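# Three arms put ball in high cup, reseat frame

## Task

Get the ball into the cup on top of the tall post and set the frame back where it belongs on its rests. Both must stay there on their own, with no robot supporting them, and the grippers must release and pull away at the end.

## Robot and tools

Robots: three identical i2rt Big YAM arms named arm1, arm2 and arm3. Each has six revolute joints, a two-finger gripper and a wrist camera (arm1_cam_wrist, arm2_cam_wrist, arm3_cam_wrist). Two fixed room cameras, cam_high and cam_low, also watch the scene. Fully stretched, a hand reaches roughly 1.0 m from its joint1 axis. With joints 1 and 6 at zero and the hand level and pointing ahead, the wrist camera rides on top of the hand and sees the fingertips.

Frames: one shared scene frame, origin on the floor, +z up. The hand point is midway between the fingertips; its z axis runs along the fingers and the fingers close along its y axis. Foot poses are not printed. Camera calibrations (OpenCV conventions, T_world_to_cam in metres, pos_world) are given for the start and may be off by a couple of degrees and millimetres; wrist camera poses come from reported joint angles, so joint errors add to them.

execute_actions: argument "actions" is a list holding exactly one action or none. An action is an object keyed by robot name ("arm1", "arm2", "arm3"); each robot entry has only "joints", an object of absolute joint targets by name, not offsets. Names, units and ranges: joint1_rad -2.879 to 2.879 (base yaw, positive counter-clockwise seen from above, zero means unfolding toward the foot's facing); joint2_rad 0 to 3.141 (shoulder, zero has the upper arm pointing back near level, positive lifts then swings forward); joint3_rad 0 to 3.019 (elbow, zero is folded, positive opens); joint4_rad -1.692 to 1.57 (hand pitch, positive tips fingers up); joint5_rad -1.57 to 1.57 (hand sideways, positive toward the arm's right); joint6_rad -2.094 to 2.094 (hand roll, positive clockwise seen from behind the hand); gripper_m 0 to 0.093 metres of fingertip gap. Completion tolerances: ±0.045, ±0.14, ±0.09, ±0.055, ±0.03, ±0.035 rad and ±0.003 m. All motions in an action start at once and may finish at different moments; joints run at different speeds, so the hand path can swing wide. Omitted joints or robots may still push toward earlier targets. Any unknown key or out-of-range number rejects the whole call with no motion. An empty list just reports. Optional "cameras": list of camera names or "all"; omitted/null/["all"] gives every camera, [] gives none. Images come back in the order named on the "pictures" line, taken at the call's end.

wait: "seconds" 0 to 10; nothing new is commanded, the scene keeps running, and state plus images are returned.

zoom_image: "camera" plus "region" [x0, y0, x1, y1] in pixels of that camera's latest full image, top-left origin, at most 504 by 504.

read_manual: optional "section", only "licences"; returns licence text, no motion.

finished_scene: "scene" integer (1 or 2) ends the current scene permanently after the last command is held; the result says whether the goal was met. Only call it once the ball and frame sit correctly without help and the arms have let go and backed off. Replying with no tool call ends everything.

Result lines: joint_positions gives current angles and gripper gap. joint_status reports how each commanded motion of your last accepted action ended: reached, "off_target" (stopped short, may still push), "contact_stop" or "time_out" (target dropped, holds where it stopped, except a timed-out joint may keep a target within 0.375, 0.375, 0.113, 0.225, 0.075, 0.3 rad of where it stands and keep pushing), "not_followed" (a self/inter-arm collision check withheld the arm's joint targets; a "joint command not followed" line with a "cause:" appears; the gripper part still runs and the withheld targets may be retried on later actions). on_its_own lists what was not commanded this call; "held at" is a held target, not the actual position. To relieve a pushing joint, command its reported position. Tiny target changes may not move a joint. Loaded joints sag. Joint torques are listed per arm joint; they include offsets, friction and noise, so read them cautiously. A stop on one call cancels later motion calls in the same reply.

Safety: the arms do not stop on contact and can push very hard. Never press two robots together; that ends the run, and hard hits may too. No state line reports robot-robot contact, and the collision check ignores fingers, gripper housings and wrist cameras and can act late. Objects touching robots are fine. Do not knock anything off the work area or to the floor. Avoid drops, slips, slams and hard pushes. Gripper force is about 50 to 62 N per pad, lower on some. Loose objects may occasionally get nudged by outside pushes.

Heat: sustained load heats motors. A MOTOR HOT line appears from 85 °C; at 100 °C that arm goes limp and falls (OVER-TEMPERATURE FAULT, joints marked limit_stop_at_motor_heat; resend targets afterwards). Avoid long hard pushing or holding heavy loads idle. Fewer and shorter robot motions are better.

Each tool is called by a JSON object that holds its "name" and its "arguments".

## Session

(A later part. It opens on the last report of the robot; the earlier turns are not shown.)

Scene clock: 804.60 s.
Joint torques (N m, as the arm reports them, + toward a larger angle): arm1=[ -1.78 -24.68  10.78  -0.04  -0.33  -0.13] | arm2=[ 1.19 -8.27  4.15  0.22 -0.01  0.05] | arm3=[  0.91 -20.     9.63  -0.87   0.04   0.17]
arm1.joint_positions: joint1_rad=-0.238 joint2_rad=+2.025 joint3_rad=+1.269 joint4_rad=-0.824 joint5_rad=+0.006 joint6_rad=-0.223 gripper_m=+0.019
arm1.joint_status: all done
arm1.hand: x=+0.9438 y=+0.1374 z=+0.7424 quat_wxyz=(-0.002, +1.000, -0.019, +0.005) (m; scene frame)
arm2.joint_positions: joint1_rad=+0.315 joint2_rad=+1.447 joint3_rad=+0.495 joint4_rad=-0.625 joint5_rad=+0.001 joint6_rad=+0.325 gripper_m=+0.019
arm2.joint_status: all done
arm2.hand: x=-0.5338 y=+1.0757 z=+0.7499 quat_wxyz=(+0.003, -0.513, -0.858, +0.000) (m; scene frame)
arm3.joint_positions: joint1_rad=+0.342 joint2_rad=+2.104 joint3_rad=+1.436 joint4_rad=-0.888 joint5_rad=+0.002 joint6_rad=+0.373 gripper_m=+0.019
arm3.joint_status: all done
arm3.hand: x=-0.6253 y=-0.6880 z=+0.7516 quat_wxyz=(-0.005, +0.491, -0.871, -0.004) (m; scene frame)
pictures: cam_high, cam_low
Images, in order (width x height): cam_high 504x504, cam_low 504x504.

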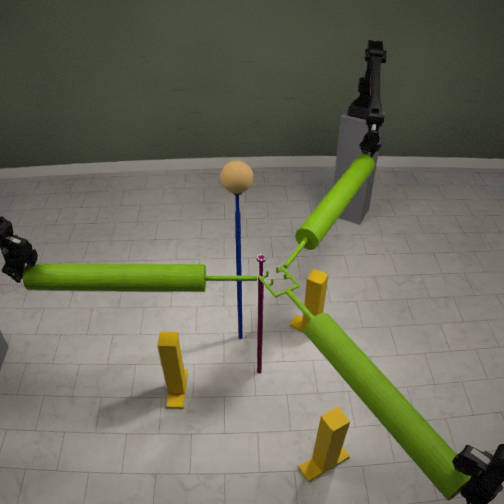

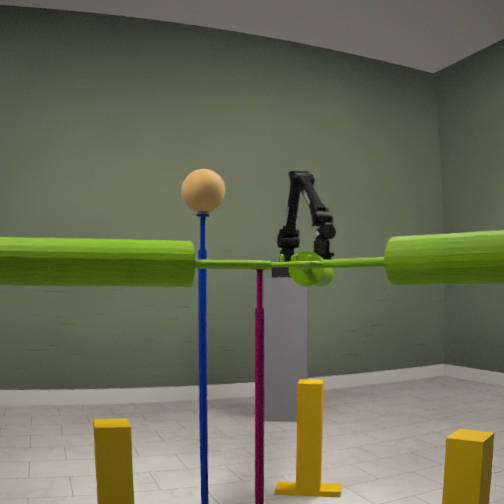

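{"name": "execute_actions", "arguments": {"actions": [{"arm1": {"joints": {"joint1_rad": -0.233, "joint2_rad": 2.282, "joint3_rad": 1.313, "joint4_rad": -0.547, "joint6_rad": -0.222}}, "arm2": {"joints": {"joint1_rad": 0.303, "joint2_rad": 2.038, "joint3_rad": 0.5, "joint4_rad": -0.008, "joint6_rad": 0.322}}, "arm3": {"joints": {"joint1_rad": 0.345, "joint2_rad": 2.346, "joint3_rad": 1.48, "joint4_rad": -0.65, "joint6_rad": 0.371}}}], "cameras": ["cam_high", "cam_low"]}}

Scene clock: 815.57 s.
Joint torques (N m, as the arm reports them, + toward a larger angle): arm1=[ -1.64 -26.02   8.1    0.21  -0.53  -0.05] | arm2=[  0.42 -11.31  -0.42   0.58   0.03  -0.03] | arm3=[ -0.13 -20.58   7.57  -0.64   0.26   0.08]
arm1.joint_positions: joint1_rad=-0.234 joint2_rad=+2.310 joint3_rad=+1.284 joint4_rad=-0.546 joint5_rad=+0.008 joint6_rad=-0.221 gripper_m=+0.019
arm1.joint_status: all done
arm1.hand: x=+0.9434 y=+0.1361 z=+0.6009 quat_wxyz=(-0.004, +1.000, -0.019, +0.002) (m; scene frame)
arm2.joint_positions: joint1_rad=+0.311 joint2_rad=+2.044 joint3_rad=+0.500 joint4_rad=-0.031 joint5_rad=+0.000 joint6_rad=+0.322 gripper_m=+0.019
arm2.joint_status: all done
arm2.hand: x=-0.5333 y=+1.0739 z=+0.6011 quat_wxyz=(+0.002, -0.514, -0.858, +0.000) (m; scene frame)
arm3.joint_positions: joint1_rad=+0.338 joint2_rad=+2.371 joint3_rad=+1.448 joint4_rad=-0.634 joint5_rad=-0.003 joint6_rad=+0.370 gripper_m=+0.019
arm3.joint_status: all done
arm3.hand: x=-0.6239 y=-0.6905 z=+0.6069 quat_wxyz=(-0.003, +0.490, -0.872, -0.005) (m; scene frame)
pictures: cam_high, cam_low
Images, in order (width x height): cam_high 504x504, cam_low 504x504.

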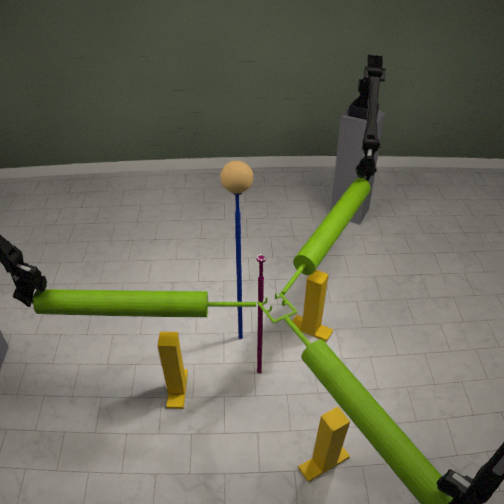

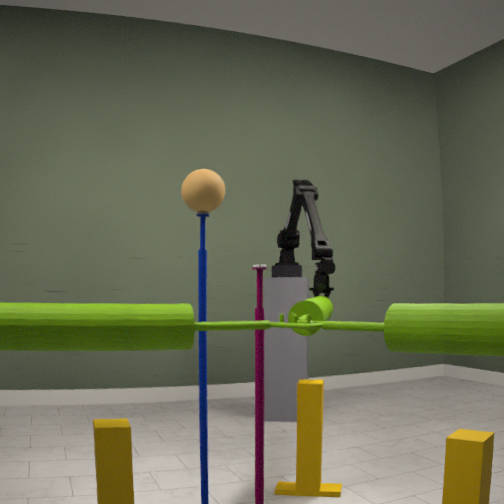

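{"name": "execute_actions", "arguments": {"actions": [{"arm1": {"joints": {"joint1_rad": -0.235, "joint2_rad": 2.603, "joint3_rad": 1.457, "joint4_rad": -0.372}}, "arm2": {"joints": {"joint1_rad": 0.3, "joint2_rad": 2.557, "joint3_rad": 0.7, "joint4_rad": 0.315}}, "arm3": {"joints": {"joint1_rad": 0.35, "joint2_rad": 2.65, "joint3_rad": 1.618, "joint4_rad": -0.49}}}], "cameras": ["cam_high", "cam_low"]}}

Scene clock: 825.50 s.
Joint torques (N m, as the arm reports them, + toward a larger angle): arm1=[ -1.69 -26.84   6.14   0.55  -0.34  -0.16] | arm2=[ -0.07 -12.22  -3.02   0.46   0.07  -0.01] | arm3=[ -0.23 -20.78   6.31  -0.36   0.18   0.1 ]
arm1.joint_positions: joint1_rad=-0.226 joint2_rad=+2.628 joint3_rad=+1.432 joint4_rad=-0.379 joint5_rad=+0.005 joint6_rad=-0.213 gripper_m=+0.019
arm1.joint_status: all done
arm1.hand: x=+0.9428 y=+0.1313 z=+0.4651 quat_wxyz=(-0.002, +1.000, -0.019, +0.002) (m; scene frame)
arm2.joint_positions: joint1_rad=+0.310 joint2_rad=+2.560 joint3_rad=+0.700 joint4_rad=+0.293 joint5_rad=+0.000 joint6_rad=+0.322 gripper_m=+0.019
arm2.joint_status: all done
arm2.hand: x=-0.5311 y=+1.0718 z=+0.4619 quat_wxyz=(-0.002, -0.514, -0.858, +0.000) (m; scene frame)
arm3.joint_positions: joint1_rad=+0.339 joint2_rad=+2.670 joint3_rad=+1.590 joint4_rad=-0.481 joint5_rad=-0.001 joint6_rad=+0.369 gripper_m=+0.019
arm3.joint_status: all done
arm3.hand: x=-0.6246 y=-0.6930 z=+0.4711 quat_wxyz=(-0.002, +0.491, -0.871, -0.003) (m; scene frame)
pictures: cam_high, cam_low
Images, in order (width x height): cam_high 504x504, cam_low 504x504.

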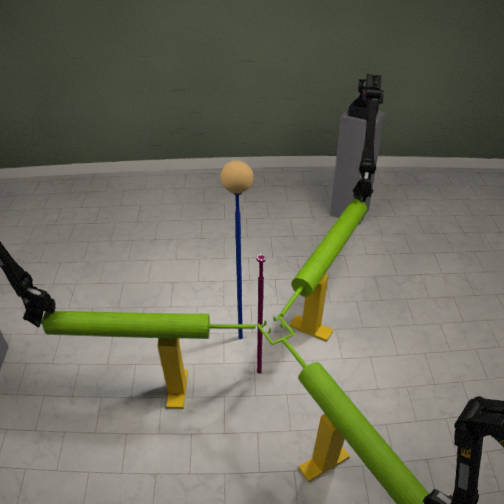

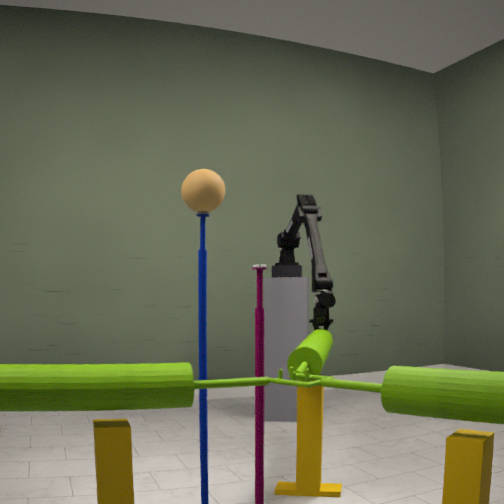

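{"name": "execute_actions", "arguments": {"actions": [{"arm1": {"joints": {"joint1_rad": -0.246, "joint2_rad": 2.69, "joint3_rad": 1.506, "joint4_rad": -0.34, "joint6_rad": -0.228}}, "arm2": {"joints": {"joint1_rad": 0.298, "joint2_rad": 2.66, "joint3_rad": 0.755, "joint4_rad": 0.345}}, "arm3": {"joints": {"joint1_rad": 0.354, "joint2_rad": 2.733, "joint3_rad": 1.668, "joint4_rad": -0.455}}}], "cameras": ["cam_high", "cam_low"]}}

Scene clock: 837.07 s.
Joint torques (N m, as the arm reports them, + toward a larger angle): arm1=[ -2.07 -25.06   6.11   0.68  -0.26  -0.2 ] | arm2=[  0.14 -13.11  -3.9    0.15   0.1    0.01] | arm3=[  1.11 -19.25   6.74  -0.01   0.07   0.04]
arm1.joint_positions: joint1_rad=-0.234 joint2_rad=+2.693 joint3_rad=+1.480 joint4_rad=-0.356 joint5_rad=+0.004 joint6_rad=-0.217 gripper_m=+0.019
arm1.joint_status: all done
arm1.hand: x=+0.9406 y=+0.1358 z=+0.4391 quat_wxyz=(-0.002, +1.000, -0.021, -0.001) (m; scene frame)
arm2.joint_positions: joint1_rad=+0.310 joint2_rad=+2.665 joint3_rad=+0.758 joint4_rad=+0.333 joint5_rad=+0.000 joint6_rad=+0.322 gripper_m=+0.019
arm2.joint_status: all done
arm2.hand: x=-0.5344 y=+1.0749 z=+0.4295 quat_wxyz=(+0.001, -0.514, -0.858, -0.001) (m; scene frame)
arm3.joint_positions: joint1_rad=+0.342 joint2_rad=+2.726 joint3_rad=+1.632 joint4_rad=-0.458 joint5_rad=+0.002 joint6_rad=+0.370 gripper_m=+0.019
arm3.joint_status: all done
arm3.hand: x=-0.6254 y=-0.6900 z=+0.4474 quat_wxyz=(-0.006, +0.492, -0.871, -0.005) (m; scene frame)
pictures: cam_high, cam_low
Images, in order (width x height): cam_high 504x504, cam_low 504x504.

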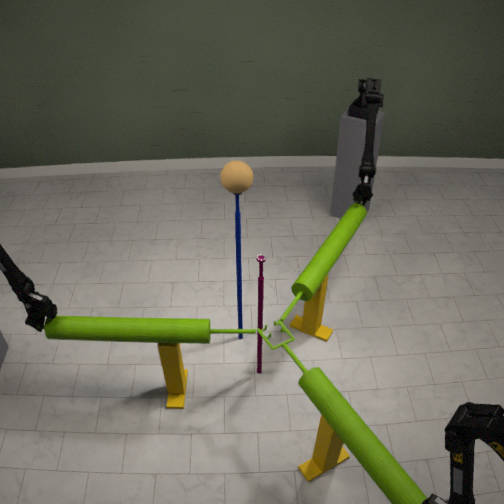

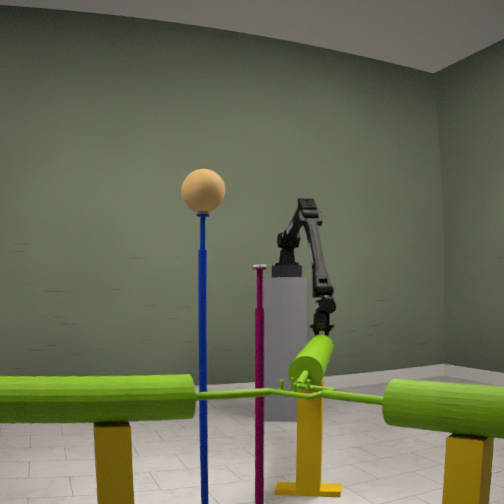

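{"name": "execute_actions", "arguments": {"actions": [{"arm1": {"joints": {"joint2_rad": 2.722}}, "arm3": {"joints": {"joint2_rad": 2.765, "joint3_rad": 1.675}}}], "cameras": ["cam_low"]}}

Scene clock: 842.73 s.
Joint torques (N m, as the arm reports them, + toward a larger angle): arm1=[ -2.21 -22.92   5.41   0.74  -0.25  -0.2 ] | arm2=[  0.39 -12.54  -3.91   0.19   0.08  -0.01] | arm3=[  0.04 -18.02   6.24   0.02   0.07   0.06]
arm1.joint_positions: joint1_rad=-0.234 joint2_rad=+2.704 joint3_rad=+1.487 joint4_rad=-0.353 joint5_rad=+0.004 joint6_rad=-0.217 gripper_m=+0.019
arm1.joint_status: all done
arm1.hand: x=+0.9414 y=+0.1356 z=+0.4342 quat_wxyz=(-0.002, +1.000, -0.021, +0.000) (m; scene frame)
arm2.joint_positions: joint1_rad=+0.310 joint2_rad=+2.665 joint3_rad=+0.758 joint4_rad=+0.333 joint5_rad=+0.000 joint6_rad=+0.322 gripper_m=+0.019
arm2.joint_status: not commanded
arm2.hand: x=-0.5344 y=+1.0749 z=+0.4295 quat_wxyz=(+0.001, -0.514, -0.858, -0.001) (m; scene frame)
arm3.joint_positions: joint1_rad=+0.342 joint2_rad=+2.743 joint3_rad=+1.645 joint4_rad=-0.457 joint5_rad=+0.002 joint6_rad=+0.370 gripper_m=+0.019
arm3.joint_status: all done
arm3.hand: x=-0.6254 y=-0.6903 z=+0.4408 quat_wxyz=(-0.005, +0.492, -0.871, -0.004) (m; scene frame)
pictures: cam_low
Images, in order (width x height): cam_low 504x504.

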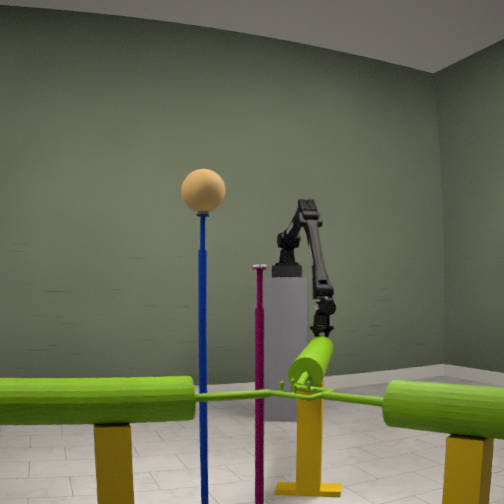

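{"name": "execute_actions", "arguments": {"actions": [{"arm1": {"joints": {"joint1_rad": -0.234, "joint2_rad": 2.704, "joint3_rad": 1.487, "joint4_rad": -0.353, "joint6_rad": -0.217, "gripper_m": 0.07}}, "arm2": {"joints": {"joint1_rad": 0.31, "joint2_rad": 2.665, "joint3_rad": 0.758, "joint4_rad": 0.333, "gripper_m": 0.07}}, "arm3": {"joints": {"joint1_rad": 0.342, "joint2_rad": 2.743, "joint3_rad": 1.645, "joint4_rad": -0.457, "gripper_m": 0.07}}}], "cameras": []}}

{"name": "execute_actions", "arguments": {"actions": [{"arm1": {"joints": {"joint2_rad": 2.1, "joint3_rad": 1.15, "joint4_rad": -0.85, "gripper_m": 0.09}}, "arm2": {"joints": {"joint2_rad": 1.9, "joint3_rad": 0.6, "joint4_rad": -0.25, "gripper_m": 0.09}}, "arm3": {"joints": {"joint2_rad": 2.15, "joint3_rad": 1.3, "joint4_rad": -0.95, "gripper_m": 0.09}}}]}}

Scene clock: 874.90 s.
Joint torques (N m, as the arm reports them, + toward a larger angle): arm1=[ -1.97 -24.6    3.81  -0.06  -0.24  -0.1 ] | arm2=[  0.82 -12.72  -3.77  -0.22   0.07  -0.03] | arm3=[ -0.87 -19.26   4.21   0.05   0.03   0.08]
arm1.joint_positions: joint1_rad=-0.234 joint2_rad=+2.704 joint3_rad=+1.487 joint4_rad=-0.353 joint5_rad=+0.003 joint6_rad=-0.217 gripper_m=+0.070
arm1.joint_status: all done
arm1.hand: x=+0.9414 y=+0.1354 z=+0.4342 quat_wxyz=(-0.002, +1.000, -0.021, +0.000) (m; scene frame)
arm2.joint_positions: joint1_rad=+0.310 joint2_rad=+2.665 joint3_rad=+0.758 joint4_rad=+0.333 joint5_rad=+0.000 joint6_rad=+0.322 gripper_m=+0.070
arm2.joint_status: all done
arm2.hand: x=-0.5344 y=+1.0749 z=+0.4295 quat_wxyz=(+0.001, -0.514, -0.858, -0.001) (m; scene frame)
arm3.joint_positions: joint1_rad=+0.342 joint2_rad=+2.743 joint3_rad=+1.645 joint4_rad=-0.457 joint5_rad=+0.002 joint6_rad=+0.370 gripper_m=+0.070
arm3.joint_status: all done
arm3.hand: x=-0.6254 y=-0.6903 z=+0.4408 quat_wxyz=(-0.005, +0.492, -0.871, -0.004) (m; scene frame)
pictures: none
No camera images: the call's "cameras" was empty. Leave "cameras" out to get every camera's image.

Scene clock: 876.37 s.
Joint torques (N m, as the arm reports them, + toward a larger angle): arm1=[ -1.63 -17.63   5.22  -0.52  -0.22  -0.04] | arm2=[  1.39 -11.2    1.62  -0.56   0.08  -0.03] | arm3=[ -0.85 -13.74   5.34  -0.72   0.05   0.08]
arm1.joint_positions: joint1_rad=-0.234 joint2_rad=+2.071 joint3_rad=+1.159 joint4_rad=-0.840 joint5_rad=+0.003 joint6_rad=-0.217 gripper_m=+0.090
arm1.joint_status: all done
arm1.hand: x=+1.0125 y=+0.1167 z=+0.6954 quat_wxyz=(+0.020, +0.996, -0.020, +0.088) (m; scene frame)
arm2.joint_positions: joint1_rad=+0.310 joint2_rad=+1.903 joint3_rad=+0.601 joint4_rad=-0.237 joint5_rad=+0.000 joint6_rad=+0.322 gripper_m=+0.090
arm2.joint_status: all done
arm2.hand: x=-0.4935 y=+1.0361 z=+0.6445 quat_wxyz=(-0.016, -0.514, -0.858, +0.003) (m; scene frame)
arm3.joint_positions: joint1_rad=+0.342 joint2_rad=+2.117 joint3_rad=+1.307 joint4_rad=-0.939 joint5_rad=+0.002 joint6_rad=+0.370 gripper_m=+0.090
arm3.joint_status: all done
arm3.hand: x=-0.6391 y=-0.7673 z=+0.7120 quat_wxyz=(+0.056, +0.490, -0.867, +0.071) (m; scene frame)
pictures: arm1_cam_wrist, arm2_cam_wrist, arm3_cam_wrist, cam_high, cam_low
camera_calibration (this result's frames):
arm1_cam_wrist: T_world_to_cam=[[0.0409999, 0.997969, -0.0487589, -0.124649], [0.718865, 0.00442968, 0.695136, -1.20381], [0.69394, -0.0635515, -0.717223, -0.075324], [0, 0, 0, 1]] pos_world=[0.922754, 0.124942, 0.776707]
arm2_cam_wrist: T_world_to_cam=[[-0.884839, -0.465334, -0.0229026, 0.0610604], [-0.398584, 0.730627, 0.554359, -1.30623], [-0.241229, 0.499647, -0.831962, 0.0246835], [0, 0, 0, 1]] pos_world=[-0.46066, 0.970449, 0.746056]
arm3_cam_wrist: T_world_to_cam=[[0.861558, -0.502132, 0.0747084, 0.10999], [-0.395482, -0.571604, 0.718932, -1.20189], [-0.318295, -0.648948, -0.691054, -0.0892346], [0, 0, 0, 1]] pos_world=[-0.598492, -0.689685, 0.794195]
Images, in order (width x height): arm1_cam_wrist 504x504, arm2_cam_wrist 504x504, arm3_cam_wrist 504x504, cam_high 504x504, cam_low 504x504.

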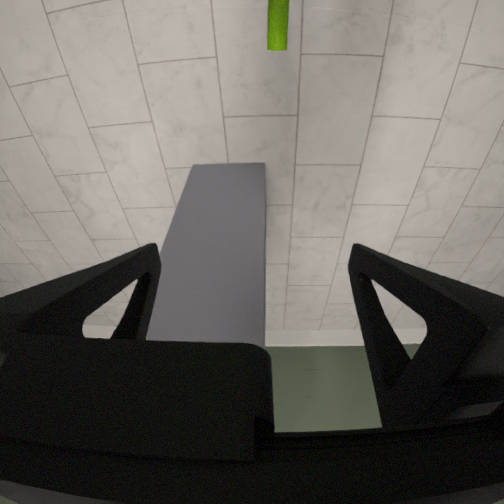

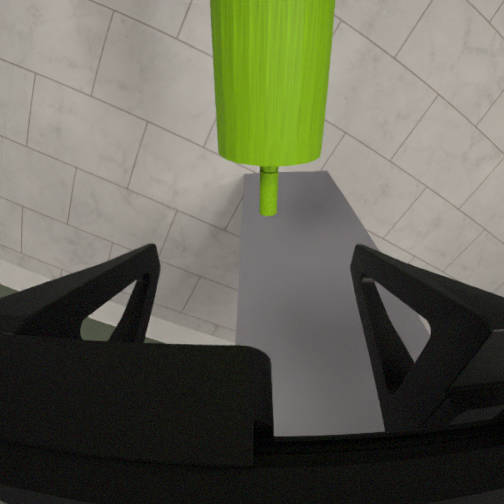

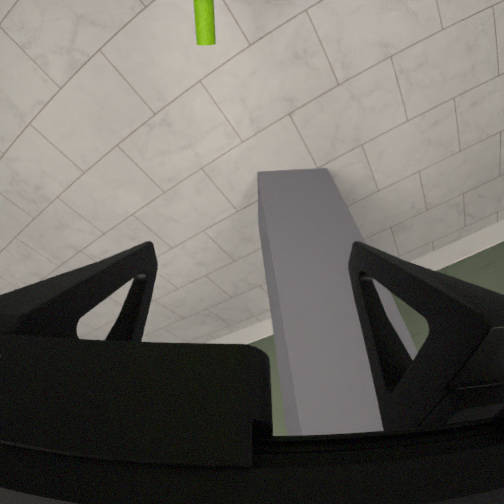

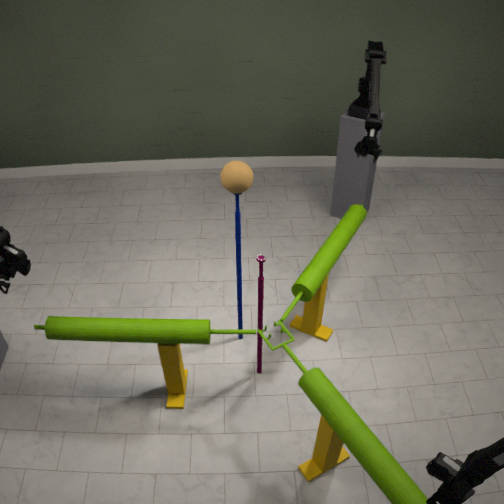

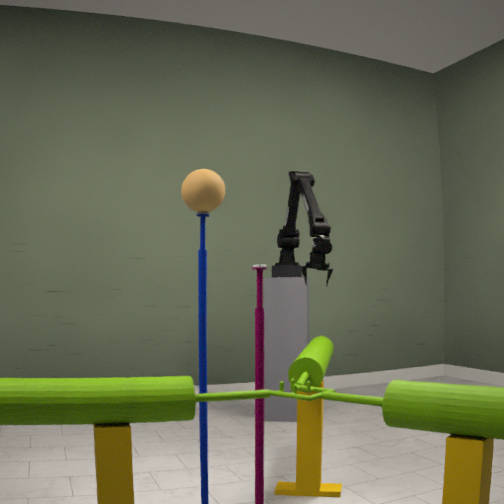

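{"name": "finished_scene", "arguments": {"scene": 1}}

The scene is finished: the task was done.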